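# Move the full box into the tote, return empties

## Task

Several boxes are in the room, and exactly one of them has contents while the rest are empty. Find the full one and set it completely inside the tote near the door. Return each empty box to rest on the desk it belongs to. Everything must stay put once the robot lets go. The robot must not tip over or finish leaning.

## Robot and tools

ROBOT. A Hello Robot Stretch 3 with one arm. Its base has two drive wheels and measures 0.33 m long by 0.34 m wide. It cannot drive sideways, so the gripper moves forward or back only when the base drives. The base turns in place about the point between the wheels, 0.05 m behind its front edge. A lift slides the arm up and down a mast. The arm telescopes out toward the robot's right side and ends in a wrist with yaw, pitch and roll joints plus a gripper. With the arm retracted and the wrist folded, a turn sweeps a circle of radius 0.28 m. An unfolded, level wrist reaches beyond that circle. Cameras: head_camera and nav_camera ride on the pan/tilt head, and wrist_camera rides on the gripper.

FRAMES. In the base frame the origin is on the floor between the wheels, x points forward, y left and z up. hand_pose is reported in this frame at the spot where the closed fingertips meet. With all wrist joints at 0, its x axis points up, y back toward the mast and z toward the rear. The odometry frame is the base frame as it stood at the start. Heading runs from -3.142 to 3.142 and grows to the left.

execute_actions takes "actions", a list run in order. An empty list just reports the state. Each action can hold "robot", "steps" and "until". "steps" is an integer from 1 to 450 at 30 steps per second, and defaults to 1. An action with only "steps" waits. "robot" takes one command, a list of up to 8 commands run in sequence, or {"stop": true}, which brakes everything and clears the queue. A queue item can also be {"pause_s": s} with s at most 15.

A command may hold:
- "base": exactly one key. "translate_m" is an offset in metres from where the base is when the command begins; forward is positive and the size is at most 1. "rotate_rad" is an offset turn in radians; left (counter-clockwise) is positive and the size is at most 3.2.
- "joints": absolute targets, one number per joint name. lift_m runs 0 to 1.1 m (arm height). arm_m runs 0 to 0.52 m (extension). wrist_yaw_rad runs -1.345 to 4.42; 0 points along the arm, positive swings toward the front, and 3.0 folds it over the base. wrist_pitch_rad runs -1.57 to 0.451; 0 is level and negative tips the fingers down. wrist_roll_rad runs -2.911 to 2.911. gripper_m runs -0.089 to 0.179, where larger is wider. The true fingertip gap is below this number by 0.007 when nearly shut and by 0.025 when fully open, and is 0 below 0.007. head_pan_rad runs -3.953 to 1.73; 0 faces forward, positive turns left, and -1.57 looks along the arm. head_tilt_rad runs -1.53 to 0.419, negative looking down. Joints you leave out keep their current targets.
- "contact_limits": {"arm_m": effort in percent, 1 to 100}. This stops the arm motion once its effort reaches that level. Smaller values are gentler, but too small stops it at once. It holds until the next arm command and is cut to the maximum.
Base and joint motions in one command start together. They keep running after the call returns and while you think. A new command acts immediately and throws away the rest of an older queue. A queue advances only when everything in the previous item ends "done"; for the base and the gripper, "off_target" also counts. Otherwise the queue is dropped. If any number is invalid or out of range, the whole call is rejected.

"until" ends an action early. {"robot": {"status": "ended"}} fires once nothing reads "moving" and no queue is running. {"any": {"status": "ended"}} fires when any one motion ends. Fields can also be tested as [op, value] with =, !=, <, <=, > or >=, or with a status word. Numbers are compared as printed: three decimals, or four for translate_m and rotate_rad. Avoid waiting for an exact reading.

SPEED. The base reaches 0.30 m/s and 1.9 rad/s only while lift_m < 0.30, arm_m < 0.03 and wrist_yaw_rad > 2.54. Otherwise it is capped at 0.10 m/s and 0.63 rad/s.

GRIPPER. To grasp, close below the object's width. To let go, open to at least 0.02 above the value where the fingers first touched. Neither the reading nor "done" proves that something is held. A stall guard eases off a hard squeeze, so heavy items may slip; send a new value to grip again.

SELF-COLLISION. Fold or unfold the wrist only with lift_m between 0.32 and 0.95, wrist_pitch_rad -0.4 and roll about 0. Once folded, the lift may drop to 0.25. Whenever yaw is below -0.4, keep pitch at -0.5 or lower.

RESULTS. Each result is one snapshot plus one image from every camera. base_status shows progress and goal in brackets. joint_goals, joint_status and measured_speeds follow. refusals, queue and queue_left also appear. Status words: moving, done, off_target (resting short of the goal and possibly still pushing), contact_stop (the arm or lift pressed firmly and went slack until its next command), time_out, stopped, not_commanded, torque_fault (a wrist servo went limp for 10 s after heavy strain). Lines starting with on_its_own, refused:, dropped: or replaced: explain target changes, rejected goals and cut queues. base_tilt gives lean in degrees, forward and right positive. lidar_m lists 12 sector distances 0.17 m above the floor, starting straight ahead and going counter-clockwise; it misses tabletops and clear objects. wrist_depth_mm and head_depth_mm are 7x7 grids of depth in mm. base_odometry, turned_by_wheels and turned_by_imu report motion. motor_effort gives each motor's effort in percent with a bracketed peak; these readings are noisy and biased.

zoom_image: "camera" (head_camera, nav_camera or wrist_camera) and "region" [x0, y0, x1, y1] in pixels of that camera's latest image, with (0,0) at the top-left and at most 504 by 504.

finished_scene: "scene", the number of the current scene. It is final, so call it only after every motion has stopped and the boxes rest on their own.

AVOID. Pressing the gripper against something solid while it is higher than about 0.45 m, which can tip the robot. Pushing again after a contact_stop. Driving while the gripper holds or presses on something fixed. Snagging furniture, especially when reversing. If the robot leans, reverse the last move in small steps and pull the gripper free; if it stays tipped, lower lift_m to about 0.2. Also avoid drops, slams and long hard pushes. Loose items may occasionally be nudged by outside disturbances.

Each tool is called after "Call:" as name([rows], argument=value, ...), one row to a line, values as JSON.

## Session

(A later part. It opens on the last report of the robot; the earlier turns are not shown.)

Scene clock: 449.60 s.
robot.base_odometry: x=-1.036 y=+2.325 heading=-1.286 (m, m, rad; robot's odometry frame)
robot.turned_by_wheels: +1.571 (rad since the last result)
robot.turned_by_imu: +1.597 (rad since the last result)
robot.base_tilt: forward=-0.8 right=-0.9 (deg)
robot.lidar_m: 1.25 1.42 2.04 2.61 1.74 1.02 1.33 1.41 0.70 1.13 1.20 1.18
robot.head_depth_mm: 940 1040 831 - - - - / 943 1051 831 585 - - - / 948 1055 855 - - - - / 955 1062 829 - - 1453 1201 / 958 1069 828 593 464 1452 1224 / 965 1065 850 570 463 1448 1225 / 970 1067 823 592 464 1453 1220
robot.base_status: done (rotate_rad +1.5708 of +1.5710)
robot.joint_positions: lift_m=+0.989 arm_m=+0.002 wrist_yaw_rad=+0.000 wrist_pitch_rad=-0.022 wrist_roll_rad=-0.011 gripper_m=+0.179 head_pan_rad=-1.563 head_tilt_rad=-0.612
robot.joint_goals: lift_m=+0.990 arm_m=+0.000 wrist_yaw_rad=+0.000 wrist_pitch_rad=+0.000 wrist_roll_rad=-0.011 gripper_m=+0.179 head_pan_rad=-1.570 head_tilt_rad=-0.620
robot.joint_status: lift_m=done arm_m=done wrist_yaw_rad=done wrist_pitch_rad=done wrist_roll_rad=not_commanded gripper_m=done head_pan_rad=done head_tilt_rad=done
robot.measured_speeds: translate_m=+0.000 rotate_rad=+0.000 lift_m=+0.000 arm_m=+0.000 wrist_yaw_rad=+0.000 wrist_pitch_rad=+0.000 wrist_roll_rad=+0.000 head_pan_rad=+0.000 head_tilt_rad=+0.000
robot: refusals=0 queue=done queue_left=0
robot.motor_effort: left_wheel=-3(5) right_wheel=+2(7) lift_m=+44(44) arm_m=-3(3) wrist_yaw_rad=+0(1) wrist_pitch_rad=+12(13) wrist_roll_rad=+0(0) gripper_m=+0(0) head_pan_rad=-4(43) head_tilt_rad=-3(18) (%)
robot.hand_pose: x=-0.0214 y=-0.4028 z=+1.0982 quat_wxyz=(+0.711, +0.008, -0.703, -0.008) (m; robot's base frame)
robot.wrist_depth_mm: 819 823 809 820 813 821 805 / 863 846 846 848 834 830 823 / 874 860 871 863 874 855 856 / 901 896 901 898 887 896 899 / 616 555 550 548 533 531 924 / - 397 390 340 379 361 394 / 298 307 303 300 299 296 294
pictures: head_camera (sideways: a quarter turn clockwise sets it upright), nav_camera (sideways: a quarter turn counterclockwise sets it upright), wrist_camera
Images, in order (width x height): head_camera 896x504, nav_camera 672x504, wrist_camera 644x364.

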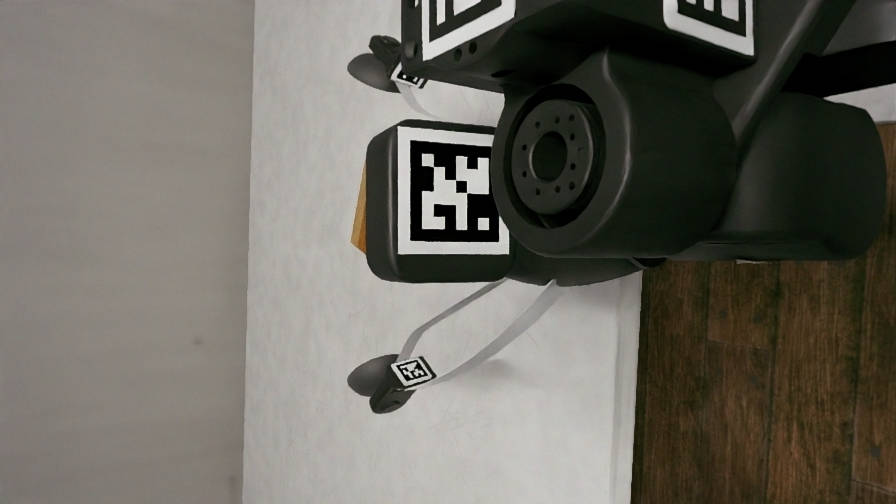

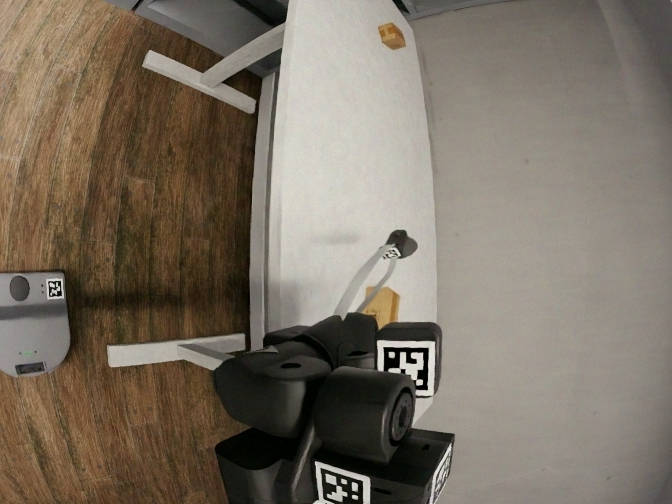

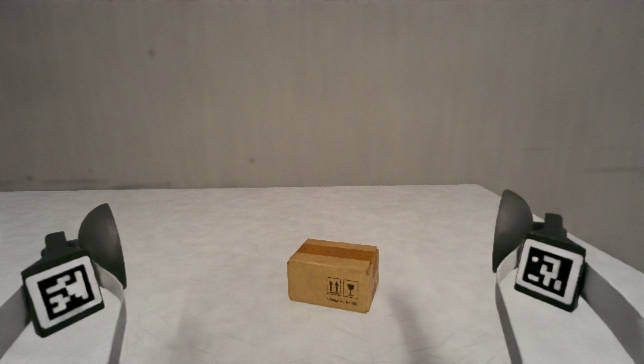

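Call:
execute_actions([
  {"robot": {"base": {"translate_m": -0.02}, "joints": {"arm_m": 0.195, "lift_m": 0.977}}, "steps": 450, "until": {"robot": {"status": "ended"}}},
])

Scene clock: 455.30 s.
robot.base_odometry: x=-1.042 y=+2.344 heading=-1.286 (m, m, rad; robot's odometry frame)
robot.turned_by_wheels: +0.000 (rad since the last result)
robot.turned_by_imu: +0.001 (rad since the last result)
robot.base_tilt: forward=-0.9 right=-0.9 (deg)
robot.lidar_m: 1.27 1.43 2.06 2.61 1.72 1.01 1.30 1.39 0.69 1.13 1.21 1.20
robot.head_depth_mm: 933 1040 - 562 465 1429 1231 / 944 1030 - - 465 1107 1190 / 949 1037 - - 464 1421 1224 / 953 1059 - 572 464 1446 1226 / 954 1067 781 594 464 1452 1217 / 968 1063 826 593 463 1451 1221 / 968 1060 826 592 462 1449 1226
robot.base_status: done (translate_m -0.0200 of -0.0200)
robot.joint_positions: lift_m=+0.978 arm_m=+0.195 wrist_yaw_rad=+0.000 wrist_pitch_rad=-0.022 wrist_roll_rad=-0.011 gripper_m=+0.179 head_pan_rad=-1.563 head_tilt_rad=-0.612
robot.joint_goals: lift_m=+0.977 arm_m=+0.195 wrist_yaw_rad=+0.000 wrist_pitch_rad=+0.000 wrist_roll_rad=-0.011 gripper_m=+0.179 head_pan_rad=-1.570 head_tilt_rad=-0.620
robot.joint_status: lift_m=done arm_m=done wrist_yaw_rad=done wrist_pitch_rad=done wrist_roll_rad=not_commanded gripper_m=done head_pan_rad=done head_tilt_rad=done
robot.measured_speeds: translate_m=+0.000 rotate_rad=+0.000 lift_m=+0.000 arm_m=+0.000 wrist_yaw_rad=+0.000 wrist_pitch_rad=+0.000 wrist_roll_rad=+0.000 head_pan_rad=+0.000 head_tilt_rad=+0.000
robot: refusals=0 queue=done queue_left=0
robot.motor_effort: left_wheel=-1(6) right_wheel=+3(5) lift_m=+10(45) arm_m=+2(2) wrist_yaw_rad=+0(0) wrist_pitch_rad=+12(12) wrist_roll_rad=+0(1) gripper_m=+1(0) head_pan_rad=-4(4) head_tilt_rad=-4(2) (%)
robot.hand_pose: x=-0.0214 y=-0.5954 z=+1.0869 quat_wxyz=(+0.711, +0.008, -0.703, -0.008) (m; robot's base frame)
robot.wrist_depth_mm: 650 648 653 643 639 629 629 / 671 665 669 672 653 661 650 / 704 691 685 682 674 671 669 / 725 713 713 714 691 694 693 / 587 524 527 513 505 499 704 / - 371 369 366 361 340 372 / 281 291 287 284 281 280 279
pictures: head_camera (sideways: a quarter turn clockwise sets it upright), nav_camera (sideways: a quarter turn counterclockwise sets it upright), wrist_camera
Images, in order (width x height): head_camera 896x504, nav_camera 672x504, wrist_camera 644x364.

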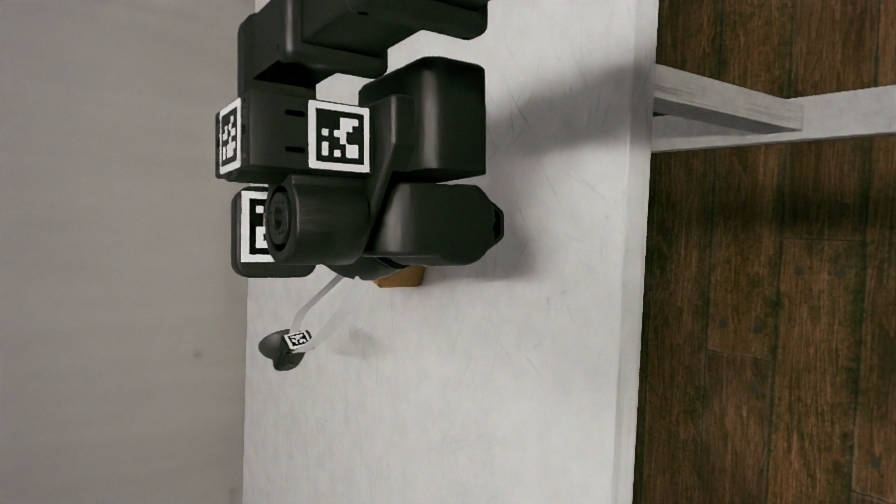

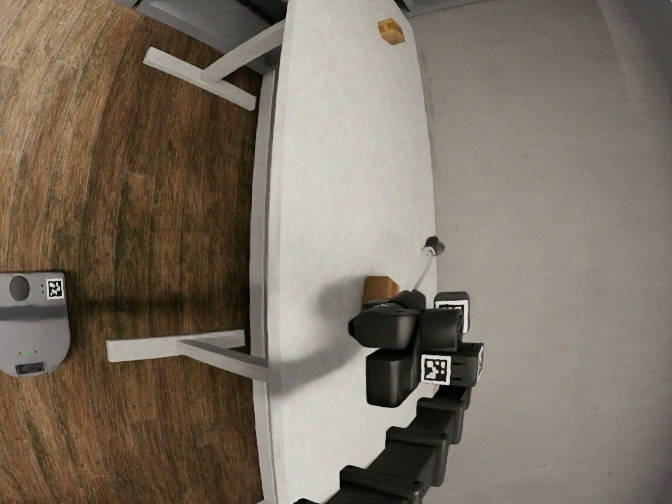

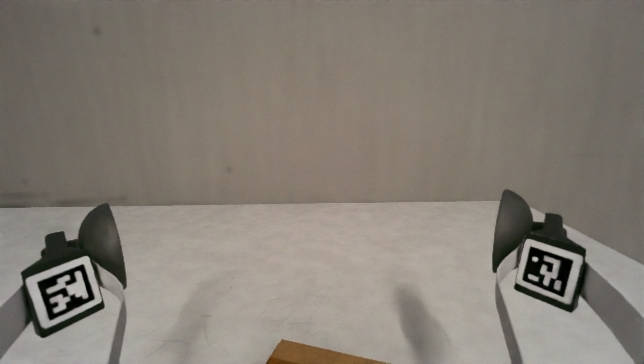

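Call:
execute_actions([
  {"robot": {"base": {"translate_m": 0.05}, "joints": {"wrist_yaw_rad": -0.25, "arm_m": 0.19}}, "steps": 450, "until": {"robot": {"status": "ended"}}},
])

Scene clock: 460.43 s.
robot.base_odometry: x=-1.027 y=+2.296 heading=-1.286 (m, m, rad; robot's odometry frame)
robot.turned_by_wheels: +0.000 (rad since the last result)
robot.turned_by_imu: +0.001 (rad since the last result)
robot.base_tilt: forward=-0.8 right=-0.8 (deg)
robot.lidar_m: 1.22 1.39 2.02 2.61 1.79 1.04 1.35 1.44 0.71 1.13 1.21 1.16
robot.head_depth_mm: 941 1044 - 597 465 1350 1224 / 944 1036 - - 465 1379 1193 / 953 1043 - - 465 1458 1224 / 954 1059 - 595 463 1454 1225 / 958 1067 825 594 464 1448 1227 / 964 1058 828 593 464 1450 1222 / 967 1062 825 592 477 1455 1231
robot.base_status: done (translate_m +0.0500 of +0.0500)
robot.joint_positions: lift_m=+0.978 arm_m=+0.190 wrist_yaw_rad=-0.248 wrist_pitch_rad=-0.022 wrist_roll_rad=-0.011 gripper_m=+0.179 head_pan_rad=-1.563 head_tilt_rad=-0.612
robot.joint_goals: lift_m=+0.977 arm_m=+0.190 wrist_yaw_rad=-0.250 wrist_pitch_rad=+0.000 wrist_roll_rad=-0.011 gripper_m=+0.179 head_pan_rad=-1.570 head_tilt_rad=-0.620
robot.joint_status: lift_m=done arm_m=done wrist_yaw_rad=done wrist_pitch_rad=done wrist_roll_rad=not_commanded gripper_m=done head_pan_rad=done head_tilt_rad=done
robot.measured_speeds: translate_m=+0.000 rotate_rad=+0.000 lift_m=+0.000 arm_m=+0.000 wrist_yaw_rad=+0.000 wrist_pitch_rad=+0.000 wrist_roll_rad=+0.000 head_pan_rad=+0.000 head_tilt_rad=+0.000
robot: refusals=0 queue=done queue_left=0
robot.motor_effort: left_wheel=-2(5) right_wheel=+2(6) lift_m=+10(10) arm_m=-3(2) wrist_yaw_rad=-1(2) wrist_pitch_rad=+12(12) wrist_roll_rad=+1(0) gripper_m=+0(0) head_pan_rad=-3(4) head_tilt_rad=-3(3) (%)
robot.hand_pose: x=-0.0843 y=-0.5830 z=+1.0869 quat_wxyz=(+0.705, -0.079, -0.699, -0.096) (m; robot's base frame)
robot.wrist_depth_mm: 568 591 640 673 711 749 804 / 588 609 655 683 725 796 842 / 600 638 665 713 754 829 893 / 624 659 683 726 773 844 919 / 594 529 522 514 503 501 967 / - 373 368 367 358 337 - / 280 290 286 285 283 279 277
pictures: head_camera (sideways: a quarter turn clockwise sets it upright), nav_camera (sideways: a quarter turn counterclockwise sets it upright), wrist_camera
Images, in order (width x height): head_camera 896x504, nav_camera 672x504, wrist_camera 644x364.

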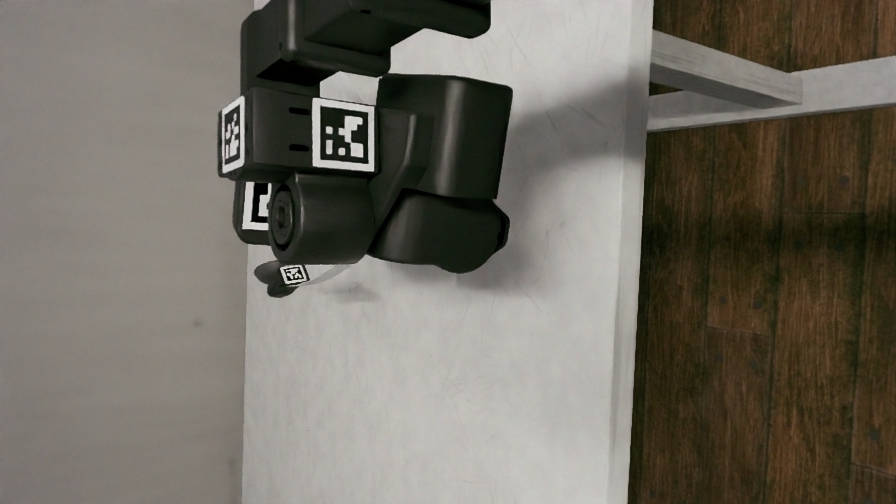

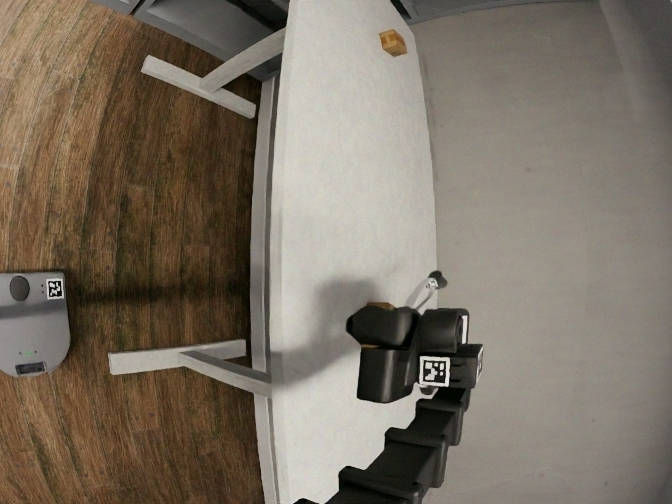

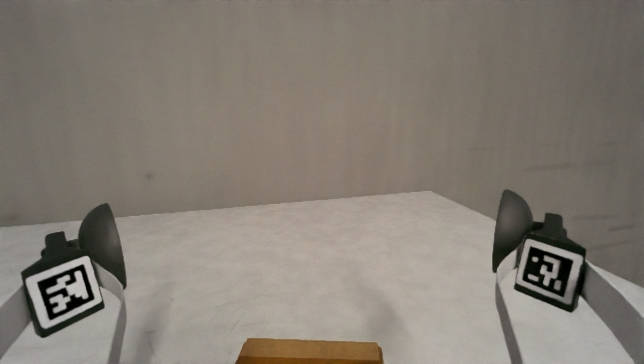

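Square and centred now. Grasp across the long side and weigh.

Call:
execute_actions([
  {"robot": [{"joints": {"lift_m": 0.897}}, {"joints": {"gripper_m": 0.05}}, {"joints": {"lift_m": 0.957}}, {"pause_s": 0.5}], "steps": 450, "until": {"robot": {"status": "ended"}}},
])

Scene clock: 469.13 s.
robot.base_odometry: x=-1.027 y=+2.296 heading=-1.286 (m, m, rad; robot's odometry frame)
robot.turned_by_wheels: +0.000 (rad since the last result)
robot.turned_by_imu: +0.001 (rad since the last result)
robot.base_tilt: forward=-0.8 right=-1.0 (deg)
robot.lidar_m: 1.22 1.39 2.02 2.61 1.79 1.05 1.35 1.44 0.71 1.14 1.20 1.16
robot.head_depth_mm: 942 1039 993 - 465 1346 1228 / 946 1051 - - 451 1385 1194 / 955 1054 - - 458 1459 1230 / 956 1060 879 608 464 1451 1230 / 959 1065 827 596 463 1457 1223 / 965 1069 827 594 463 1446 1227 / 974 1063 824 592 477 1452 1221
robot.base_status: done (translate_m +0.0500 of +0.0500)
robot.joint_positions: lift_m=+0.956 arm_m=+0.190 wrist_yaw_rad=-0.249 wrist_pitch_rad=-0.022 wrist_roll_rad=-0.011 gripper_m=+0.051 head_pan_rad=-1.563 head_tilt_rad=-0.612
robot.joint_goals: lift_m=+0.957 arm_m=+0.190 wrist_yaw_rad=-0.250 wrist_pitch_rad=+0.000 wrist_roll_rad=-0.011 gripper_m=+0.050 head_pan_rad=-1.570 head_tilt_rad=-0.620
robot.joint_status: lift_m=done arm_m=done wrist_yaw_rad=done wrist_pitch_rad=done wrist_roll_rad=not_commanded gripper_m=done head_pan_rad=done head_tilt_rad=done
robot.measured_speeds: translate_m=+0.000 rotate_rad=+0.000 lift_m=+0.000 arm_m=+0.000 wrist_yaw_rad=+0.000 wrist_pitch_rad=+0.000 wrist_roll_rad=+0.000 head_pan_rad=+0.000 head_tilt_rad=+0.000
robot: refusals=0 queue=done queue_left=0
robot.motor_effort: left_wheel=-3(2) right_wheel=+3(3) lift_m=+44(47) arm_m=-3(3) wrist_yaw_rad=-1(2) wrist_pitch_rad=+13(13) wrist_roll_rad=+1(1) gripper_m=-14(89) head_pan_rad=-4(4) head_tilt_rad=-3(3) (%)
robot.hand_pose: x=-0.0843 y=-0.5830 z=+1.0652 quat_wxyz=(+0.705, -0.079, -0.699, -0.096) (m; robot's base frame)
robot.wrist_depth_mm: 569 599 621 678 709 763 835 / 584 605 655 692 724 782 850 / 601 636 671 714 762 833 910 / 613 648 694 732 770 857 917 / 476 493 396 175 182 446 942 / 335 344 143 140 140 317 314 / 259 258 150 146 188 249 248
pictures: head_camera (sideways: a quarter turn clockwise sets it upright), nav_camera (sideways: a quarter turn counterclockwise sets it upright), wrist_camera
Images, in order (width x height): head_camera 896x504, nav_camera 672x504, wrist_camera 644x364.

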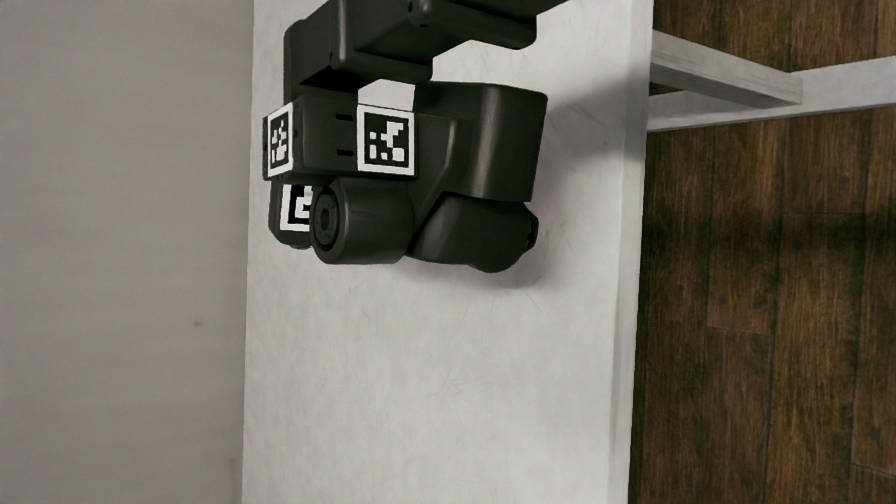

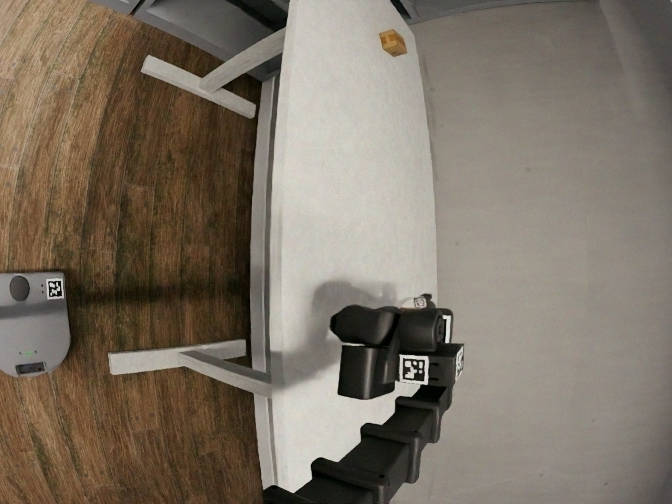

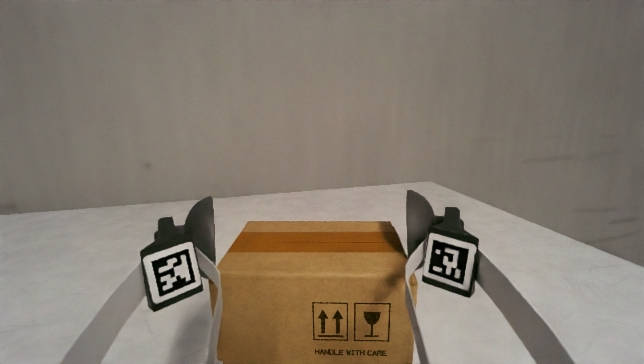

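Empty. One box left (3b), further along this desk.

Call:
execute_actions([
  {"robot": [{"joints": {"lift_m": 0.900}}, {"joints": {"gripper_m": 0.179}}, {"joints": {"lift_m": 0.99}}, {"base": {"translate_m": 0.7}, "joints": {"arm_m": 0.15, "wrist_yaw_rad": 0.0}}], "steps": 450, "until": {"robot": {"status": "ended"}}},
])

Scene clock: 483.57 s.
robot.base_odometry: x=-0.830 y=+1.625 heading=-1.286 (m, m, rad; robot's odometry frame)
robot.turned_by_wheels: +0.000 (rad since the last result)
robot.turned_by_imu: +0.002 (rad since the last result)
robot.base_tilt: forward=-0.8 right=-0.9 (deg)
robot.lidar_m: 0.96 0.83 0.81 2.55 2.34 1.67 2.05 1.19 1.21 0.77 0.77 0.55
robot.head_depth_mm: 984 1090 - 623 515 1454 1231 / 992 1084 - - 1055 1448 1234 / 998 1095 - - 1069 1451 1228 / 1004 1102 - 571 1067 1455 1232 / 1006 1107 826 594 1604 1443 1227 / 1016 1112 824 593 1033 1343 1197 / 1019 1133 824 592 1519 1413 1221
robot.base_status: done (translate_m +0.7000 of +0.7000)
robot.joint_positions: lift_m=+0.989 arm_m=+0.150 wrist_yaw_rad=-0.001 wrist_pitch_rad=-0.022 wrist_roll_rad=-0.011 gripper_m=+0.179 head_pan_rad=-1.563 head_tilt_rad=-0.612
robot.joint_goals: lift_m=+0.990 arm_m=+0.150 wrist_yaw_rad=+0.000 wrist_pitch_rad=+0.000 wrist_roll_rad=-0.011 gripper_m=+0.179 head_pan_rad=-1.570 head_tilt_rad=-0.620
robot.joint_status: lift_m=done arm_m=done wrist_yaw_rad=done wrist_pitch_rad=done wrist_roll_rad=not_commanded gripper_m=done head_pan_rad=done head_tilt_rad=done
robot.measured_speeds: translate_m=+0.000 rotate_rad=+0.000 lift_m=+0.000 arm_m=+0.000 wrist_yaw_rad=+0.000 wrist_pitch_rad=+0.000 wrist_roll_rad=+0.000 head_pan_rad=+0.000 head_tilt_rad=+0.000
robot: refusals=0 queue=done queue_left=0
robot.motor_effort: left_wheel=-3(3) right_wheel=+2(6) lift_m=+44(46) arm_m=-3(1) wrist_yaw_rad=+1(1) wrist_pitch_rad=+13(13) wrist_roll_rad=+0(1) gripper_m=+1(87) head_pan_rad=-4(4) head_tilt_rad=-4(4) (%)
robot.hand_pose: x=-0.0218 y=-0.5509 z=+1.0980 quat_wxyz=(+0.711, +0.008, -0.703, -0.009) (m; robot's base frame)
robot.wrist_depth_mm: 695 731 742 742 731 713 713 / 717 774 758 759 755 761 742 / 728 792 771 781 767 776 778 / 757 813 818 800 808 790 782 / 799 555 549 499 539 531 513 / - 393 394 387 383 357 393 / 296 306 302 299 296 295 292
pictures: head_camera (sideways: a quarter turn clockwise sets it upright), nav_camera (sideways: a quarter turn counterclockwise sets it upright), wrist_camera
Images, in order (width x height): head_camera 896x504, nav_camera 672x504, wrist_camera 644x364.

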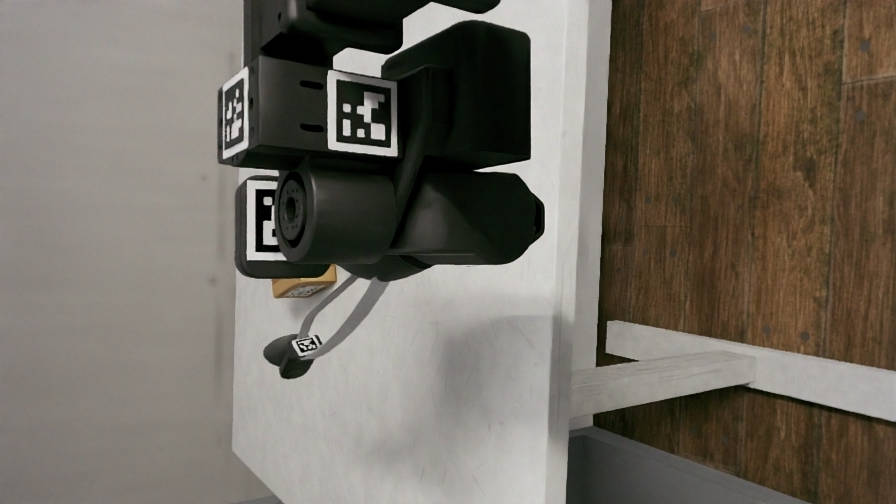

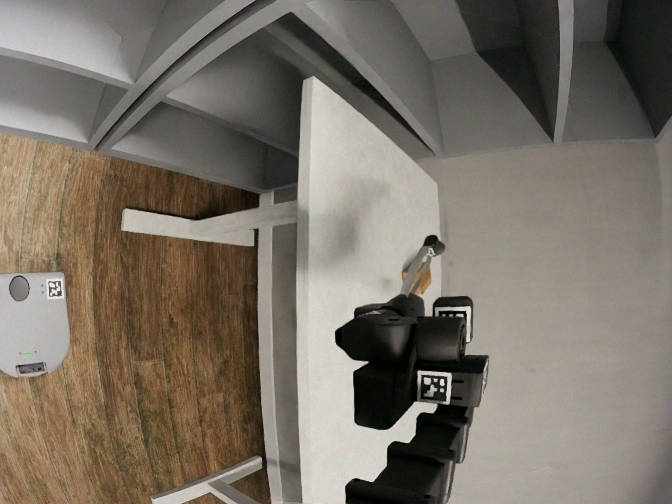

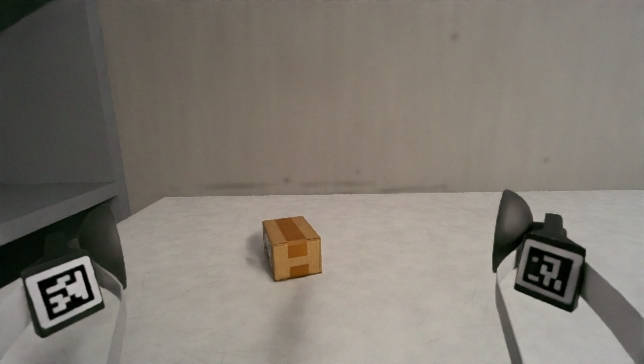

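Call:
execute_actions([
  {"robot": {"base": {"translate_m": -0.03}, "joints": {"arm_m": 0.417, "wrist_yaw_rad": 0.2, "lift_m": 0.977}}, "steps": 450, "until": {"robot": {"status": "ended"}}},
])

Scene clock: 490.03 s.
robot.base_odometry: x=-0.839 y=+1.653 heading=-1.286 (m, m, rad; robot's odometry frame)
robot.turned_by_wheels: +0.000 (rad since the last result)
robot.turned_by_imu: +0.001 (rad since the last result)
robot.base_tilt: forward=-0.8 right=-0.9 (deg)
robot.lidar_m: 0.99 0.83 0.83 2.56 2.32 1.64 2.02 1.16 1.21 0.83 0.77 0.58
robot.head_depth_mm: 984 1078 - 572 514 1452 1229 / 994 1058 786 597 514 1455 1231 / 995 - 784 595 514 1452 1227 / 999 1072 744 595 512 1459 1231 / 1006 1107 783 595 512 1455 1232 / 1012 1108 822 592 1028 1310 1198 / 1012 1115 823 594 1533 1422 1228
robot.base_status: done (translate_m -0.0300 of -0.0300)
robot.joint_positions: lift_m=+0.978 arm_m=+0.417 wrist_yaw_rad=+0.200 wrist_pitch_rad=-0.022 wrist_roll_rad=-0.011 gripper_m=+0.179 head_pan_rad=-1.563 head_tilt_rad=-0.612
robot.joint_goals: lift_m=+0.977 arm_m=+0.417 wrist_yaw_rad=+0.200 wrist_pitch_rad=+0.000 wrist_roll_rad=-0.011 gripper_m=+0.179 head_pan_rad=-1.570 head_tilt_rad=-0.620
robot.joint_status: lift_m=done arm_m=done wrist_yaw_rad=done wrist_pitch_rad=done wrist_roll_rad=not_commanded gripper_m=done head_pan_rad=done head_tilt_rad=done
robot.measured_speeds: translate_m=+0.000 rotate_rad=+0.000 lift_m=+0.000 arm_m=+0.000 wrist_yaw_rad=+0.000 wrist_pitch_rad=+0.000 wrist_roll_rad=+0.000 head_pan_rad=+0.000 head_tilt_rad=+0.000
robot: refusals=0 queue=done queue_left=0
robot.motor_effort: left_wheel=-2(5) right_wheel=+3(4) lift_m=+10(47) arm_m=+2(8) wrist_yaw_rad=+0(3) wrist_pitch_rad=+13(13) wrist_roll_rad=+0(1) gripper_m=+0(1) head_pan_rad=-4(3) head_tilt_rad=-3(2) (%)
robot.hand_pose: x=+0.0293 y=-0.8123 z=+1.0868 quat_wxyz=(+0.708, +0.078, -0.699, +0.063) (m; robot's base frame)
robot.wrist_depth_mm: 542 563 533 507 474 450 438 / 568 575 555 518 491 464 440 / 587 601 578 537 511 479 459 / 611 625 600 558 526 495 470 / 507 565 513 510 531 514 479 / - 371 368 362 357 338 370 / 280 290 284 212 279 277 275
pictures: head_camera (sideways: a quarter turn clockwise sets it upright), nav_camera (sideways: a quarter turn counterclockwise sets it upright), wrist_camera
Images, in order (width x height): head_camera 896x504, nav_camera 672x504, wrist_camera 644x364.

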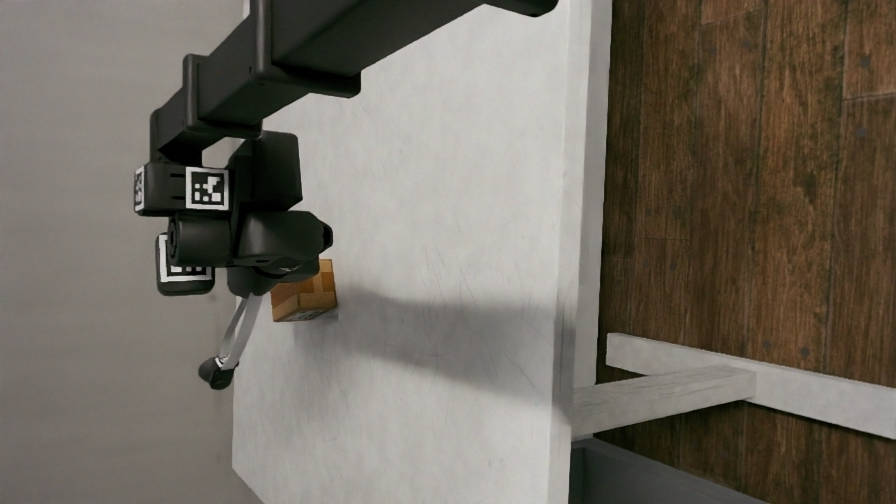

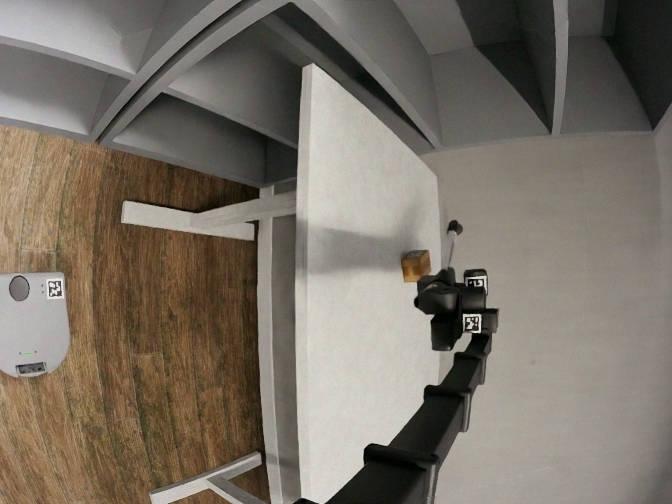

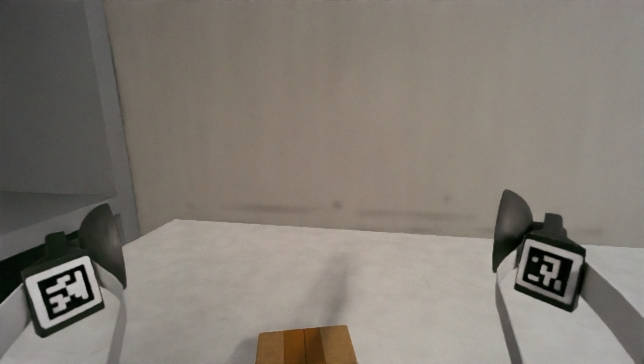

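Call:
execute_actions([
  {"robot": [{"joints": {"lift_m": 0.897}}, {"joints": {"gripper_m": 0.02}}, {"joints": {"lift_m": 0.957}}, {"pause_s": 0.5}], "steps": 450, "until": {"robot": {"status": "ended"}}},
])

Scene clock: 497.47 s.
robot.base_odometry: x=-0.839 y=+1.653 heading=-1.286 (m, m, rad; robot's odometry frame)
robot.turned_by_wheels: +0.000 (rad since the last result)
robot.turned_by_imu: +0.001 (rad since the last result)
robot.base_tilt: forward=-0.9 right=-0.9 (deg)
robot.lidar_m: 0.99 0.83 0.83 2.56 2.32 1.64 2.02 1.16 1.21 0.83 0.78 0.58
robot.head_depth_mm: 986 1080 - - 1063 1457 1232 / 991 1075 766 596 514 1446 1225 / 998 1073 744 595 513 1452 1226 / 1005 1086 744 593 510 1451 1225 / 1007 1090 805 592 512 1452 1227 / 1011 1111 826 593 1031 1315 1197 / 1021 1112 821 593 1522 1426 1224
robot.base_status: done (translate_m -0.0300 of -0.0300)
robot.joint_positions: lift_m=+0.956 arm_m=+0.417 wrist_yaw_rad=+0.200 wrist_pitch_rad=-0.022 wrist_roll_rad=-0.011 gripper_m=+0.021 head_pan_rad=-1.563 head_tilt_rad=-0.612
robot.joint_goals: lift_m=+0.957 arm_m=+0.417 wrist_yaw_rad=+0.200 wrist_pitch_rad=+0.000 wrist_roll_rad=-0.011 gripper_m=+0.020 head_pan_rad=-1.570 head_tilt_rad=-0.620
robot.joint_status: lift_m=done arm_m=done wrist_yaw_rad=done wrist_pitch_rad=done wrist_roll_rad=not_commanded gripper_m=done head_pan_rad=done head_tilt_rad=done
robot.measured_speeds: translate_m=+0.000 rotate_rad=+0.000 lift_m=+0.000 arm_m=+0.000 wrist_yaw_rad=+0.000 wrist_pitch_rad=+0.000 wrist_roll_rad=+0.000 head_pan_rad=+0.000 head_tilt_rad=+0.000
robot: refusals=0 queue=done queue_left=0
robot.motor_effort: left_wheel=-3(2) right_wheel=+2(3) lift_m=+44(46) arm_m=+2(2) wrist_yaw_rad=+0(0) wrist_pitch_rad=+12(13) wrist_roll_rad=+1(1) gripper_m=-14(88) head_pan_rad=-4(3) head_tilt_rad=-3(2) (%)
robot.hand_pose: x=+0.0293 y=-0.8123 z=+1.0652 quat_wxyz=(+0.708, +0.078, -0.699, +0.063) (m; robot's base frame)
robot.wrist_depth_mm: 549 563 531 504 474 455 429 / 567 584 553 521 495 466 442 / 594 612 572 545 505 481 458 / 603 617 585 565 530 499 475 / 632 467 190 174 466 439 436 / 335 332 133 125 287 320 313 / 259 253 235 120 238 248 246
pictures: head_camera (sideways: a quarter turn clockwise sets it upright), nav_camera (sideways: a quarter turn counterclockwise sets it upright), wrist_camera
Images, in order (width x height): head_camera 896x504, nav_camera 672x504, wrist_camera 644x364.

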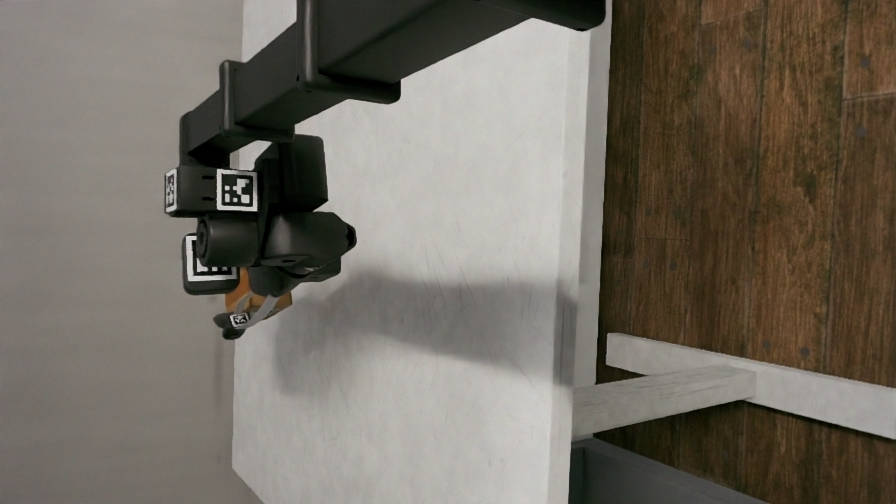

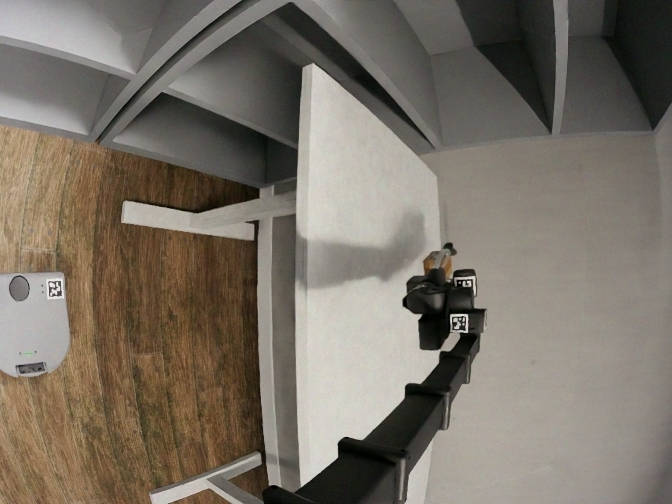

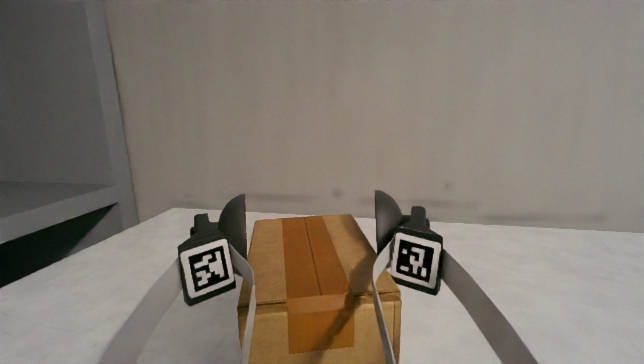

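Call:
execute_actions([
  {"robot": [{"joints": {"lift_m": 0.900}}, {"joints": {"gripper_m": 0.179}}, {"joints": {"lift_m": 0.99}}, {"joints": {"arm_m": 0.0, "wrist_yaw_rad": 0.0, "head_pan_rad": 0.0, "head_tilt_rad": -0.4}}, {"base": {"rotate_rad": 1.571}}, {"joints": {"wrist_pitch_rad": -0.4, "lift_m": 0.9}}, {"joints": {"wrist_yaw_rad": 3.0, "gripper_m": 0.04}}, {"joints": {"lift_m": 0.25}}], "steps": 450, "until": {"robot": {"status": "ended"}}},
  {"steps": 450, "until": {"robot": {"status": "ended"}}},
])

Scene clock: 528.57 s.
robot.base_odometry: x=-0.839 y=+1.653 heading=+0.285 (m, m, rad; robot's odometry frame)
robot.turned_by_wheels: +1.571 (rad since the last result)
robot.turned_by_imu: +1.597 (rad since the last result)
robot.base_tilt: forward=-0.8 right=-0.9 (deg)
robot.lidar_m: 2.56 2.33 1.64 2.02 1.56 1.21 0.80 0.78 0.58 0.99 0.83 0.85
robot.head_depth_mm: 2196 2373 2563 2732 2003 1733 1390 / 2234 2392 2592 2804 2277 1738 1395 / 2222 2411 2572 2791 2303 1729 1382 / 2226 2410 2624 2806 2278 1726 1395 / 2237 2430 2593 2813 2269 1724 1391 / 2265 2425 2617 2838 2296 1742 1391 / 2254 2429 2661 2862 2276 1725 1395
robot.base_status: done (rotate_rad +1.5708 of +1.5710)
robot.joint_positions: lift_m=+0.251 arm_m=+0.002 wrist_yaw_rad=+2.998 wrist_pitch_rad=-0.417 wrist_roll_rad=-0.011 gripper_m=+0.040 head_pan_rad=-0.007 head_tilt_rad=-0.408
robot.joint_goals: lift_m=+0.250 arm_m=+0.000 wrist_yaw_rad=+3.000 wrist_pitch_rad=-0.400 wrist_roll_rad=-0.011 gripper_m=+0.040 head_pan_rad=+0.000 head_tilt_rad=-0.400
robot.joint_status: lift_m=done arm_m=done wrist_yaw_rad=done wrist_pitch_rad=done wrist_roll_rad=not_commanded gripper_m=done head_pan_rad=done head_tilt_rad=done
robot.measured_speeds: translate_m=+0.000 rotate_rad=+0.000 lift_m=+0.000 arm_m=+0.000 wrist_yaw_rad=+0.000 wrist_pitch_rad=+0.000 wrist_roll_rad=+0.000 head_pan_rad=+0.000 head_tilt_rad=+0.000
robot: refusals=0 queue=done queue_left=0
robot.motor_effort: left_wheel=-2(6) right_wheel=+3(5) lift_m=+10(45) arm_m=-3(6) wrist_yaw_rad=+2(0) wrist_pitch_rad=+10(13) wrist_roll_rad=+0(1) gripper_m=+0(88) head_pan_rad=+4(47) head_tilt_rad=+4(17) (%)
robot.hand_pose: x=+0.0108 y=+0.0752 z=+0.2638 quat_wxyz=(+0.195, +0.697, +0.098, +0.683) (m; robot's base frame)
robot.wrist_depth_mm: - - - - - - - / - - - - - - - / 811 - 809 825 815 809 800 / 636 - 650 640 648 647 642 / 528 535 - 530 524 526 526 / 460 - - - 434 442 448 / - - - - 390 386 391
pictures: head_camera (sideways: a quarter turn clockwise sets it upright), nav_camera (sideways: a quarter turn counterclockwise sets it upright), wrist_camera
Images, in order (width x height): head_camera 896x504, nav_camera 672x504, wrist_camera 644x364.

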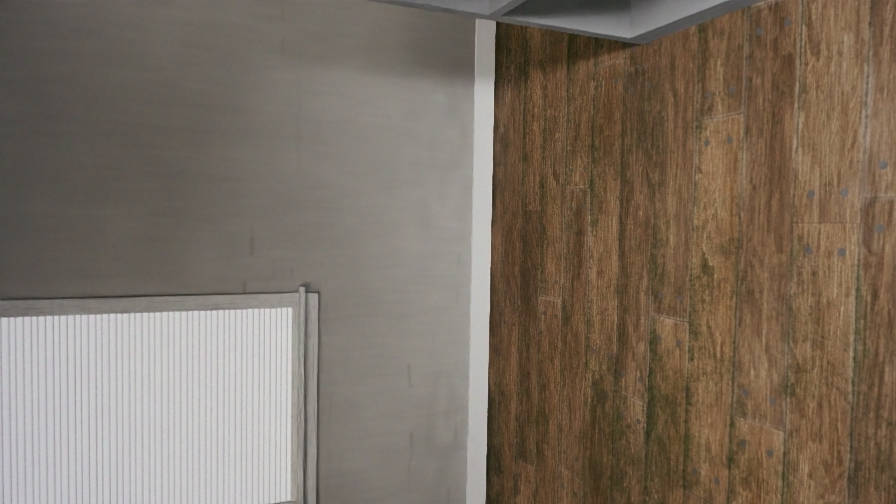

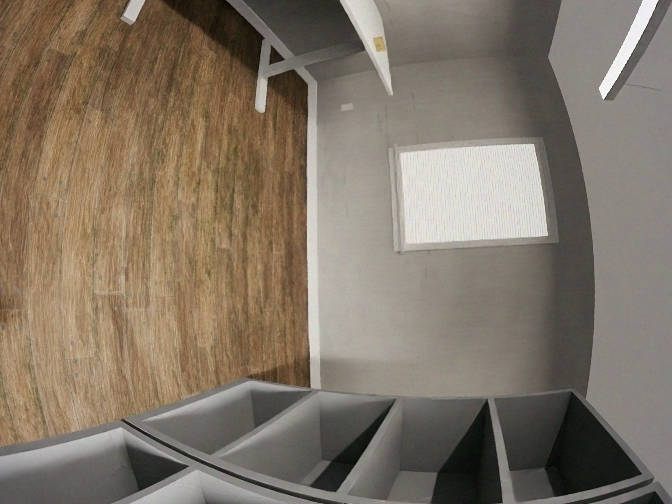

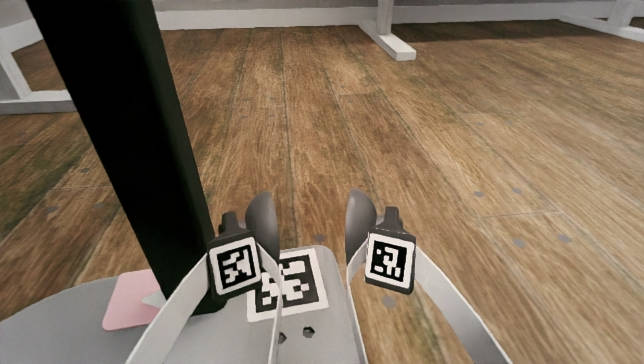

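Call:
execute_actions([
  {"robot": [{"base": {"translate_m": 1.0}}, {"base": {"translate_m": 1.0}}, {"base": {"rotate_rad": -1.571}}], "steps": 450, "until": {"robot": {"status": "ended"}}},
])

Scene clock: 544.40 s.
robot.base_odometry: x=+1.080 y=+2.216 heading=-1.286 (m, m, rad; robot's odometry frame)
robot.turned_by_wheels: -1.571 (rad since the last result)
robot.turned_by_imu: -1.585 (rad since the last result)
robot.base_tilt: forward=-0.8 right=-0.9 (deg)
robot.lidar_m: 1.70 0.75 0.58 0.57 0.61 0.89 1.42 1.96 2.80 2.31 1.45 0.82
robot.head_depth_mm: 2501 2686 2925 3051 1315 1293 1285 / 2510 2714 2954 3096 2306 1734 1389 / 2581 2716 2969 3103 2299 1733 1384 / 2536 2735 2966 3156 2280 1734 1396 / 2532 2735 2954 3140 2280 1737 1390 / 2092 2122 2146 2153 2103 1736 1397 / 1448 1534 1557 1562 1575 1568 1410
robot.base_status: done (rotate_rad -1.5708 of -1.5710)
robot.joint_positions: lift_m=+0.251 arm_m=+0.002 wrist_yaw_rad=+2.999 wrist_pitch_rad=-0.417 wrist_roll_rad=-0.011 gripper_m=+0.040 head_pan_rad=-0.007 head_tilt_rad=-0.407
robot.joint_goals: lift_m=+0.250 arm_m=+0.000 wrist_yaw_rad=+3.000 wrist_pitch_rad=-0.400 wrist_roll_rad=-0.011 gripper_m=+0.040 head_pan_rad=+0.000 head_tilt_rad=-0.400
robot.joint_status: lift_m=done arm_m=done wrist_yaw_rad=done wrist_pitch_rad=done wrist_roll_rad=not_commanded gripper_m=done head_pan_rad=done head_tilt_rad=done
robot.measured_speeds: translate_m=+0.000 rotate_rad=+0.000 lift_m=+0.000 arm_m=+0.000 wrist_yaw_rad=+0.000 wrist_pitch_rad=+0.000 wrist_roll_rad=+0.000 head_pan_rad=+0.000 head_tilt_rad=+0.000
robot: refusals=0 queue=done queue_left=0
robot.motor_effort: left_wheel=+3(10) right_wheel=-2(8) lift_m=+10(10) arm_m=-3(3) wrist_yaw_rad=+1(1) wrist_pitch_rad=+10(10) wrist_roll_rad=+0(0) gripper_m=+0(0) head_pan_rad=+2(3) head_tilt_rad=+4(5) (%)
robot.hand_pose: x=+0.0106 y=+0.0751 z=+0.2637 quat_wxyz=(+0.195, +0.696, +0.098, +0.683) (m; robot's base frame)
robot.wrist_depth_mm: 511 540 558 565 587 606 631 / 559 - 597 623 651 663 681 / 608 - 645 656 689 721 738 / 627 - 647 639 639 642 636 / 528 534 - 522 527 527 525 / 459 - - - 434 446 446 / - - - - 386 387 386
pictures: head_camera (sideways: a quarter turn clockwise sets it upright), nav_camera (sideways: a quarter turn counterclockwise sets it upright), wrist_camera
Images, in order (width x height): head_camera 896x504, nav_camera 672x504, wrist_camera 644x364.

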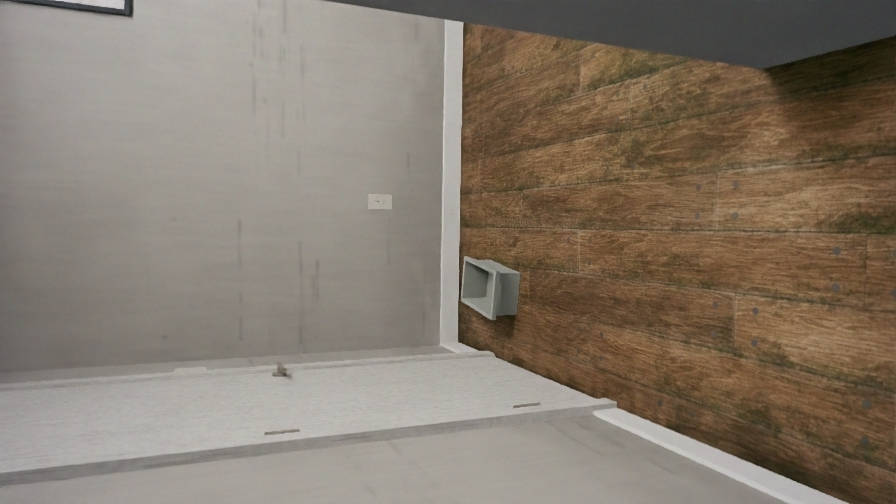

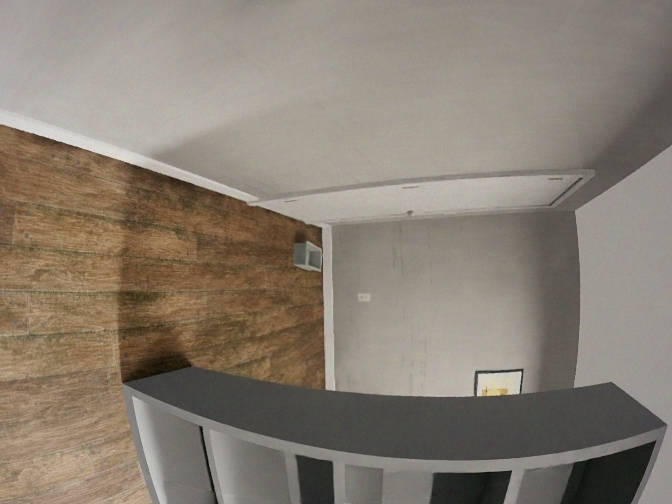

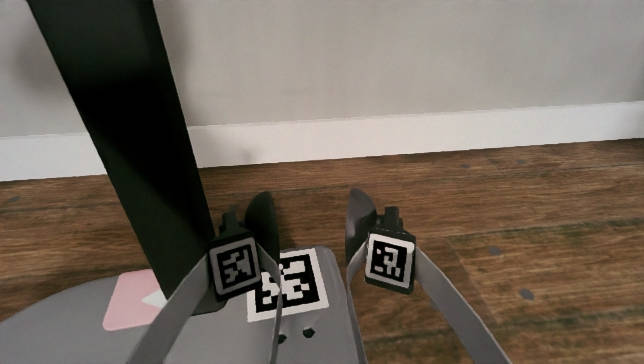

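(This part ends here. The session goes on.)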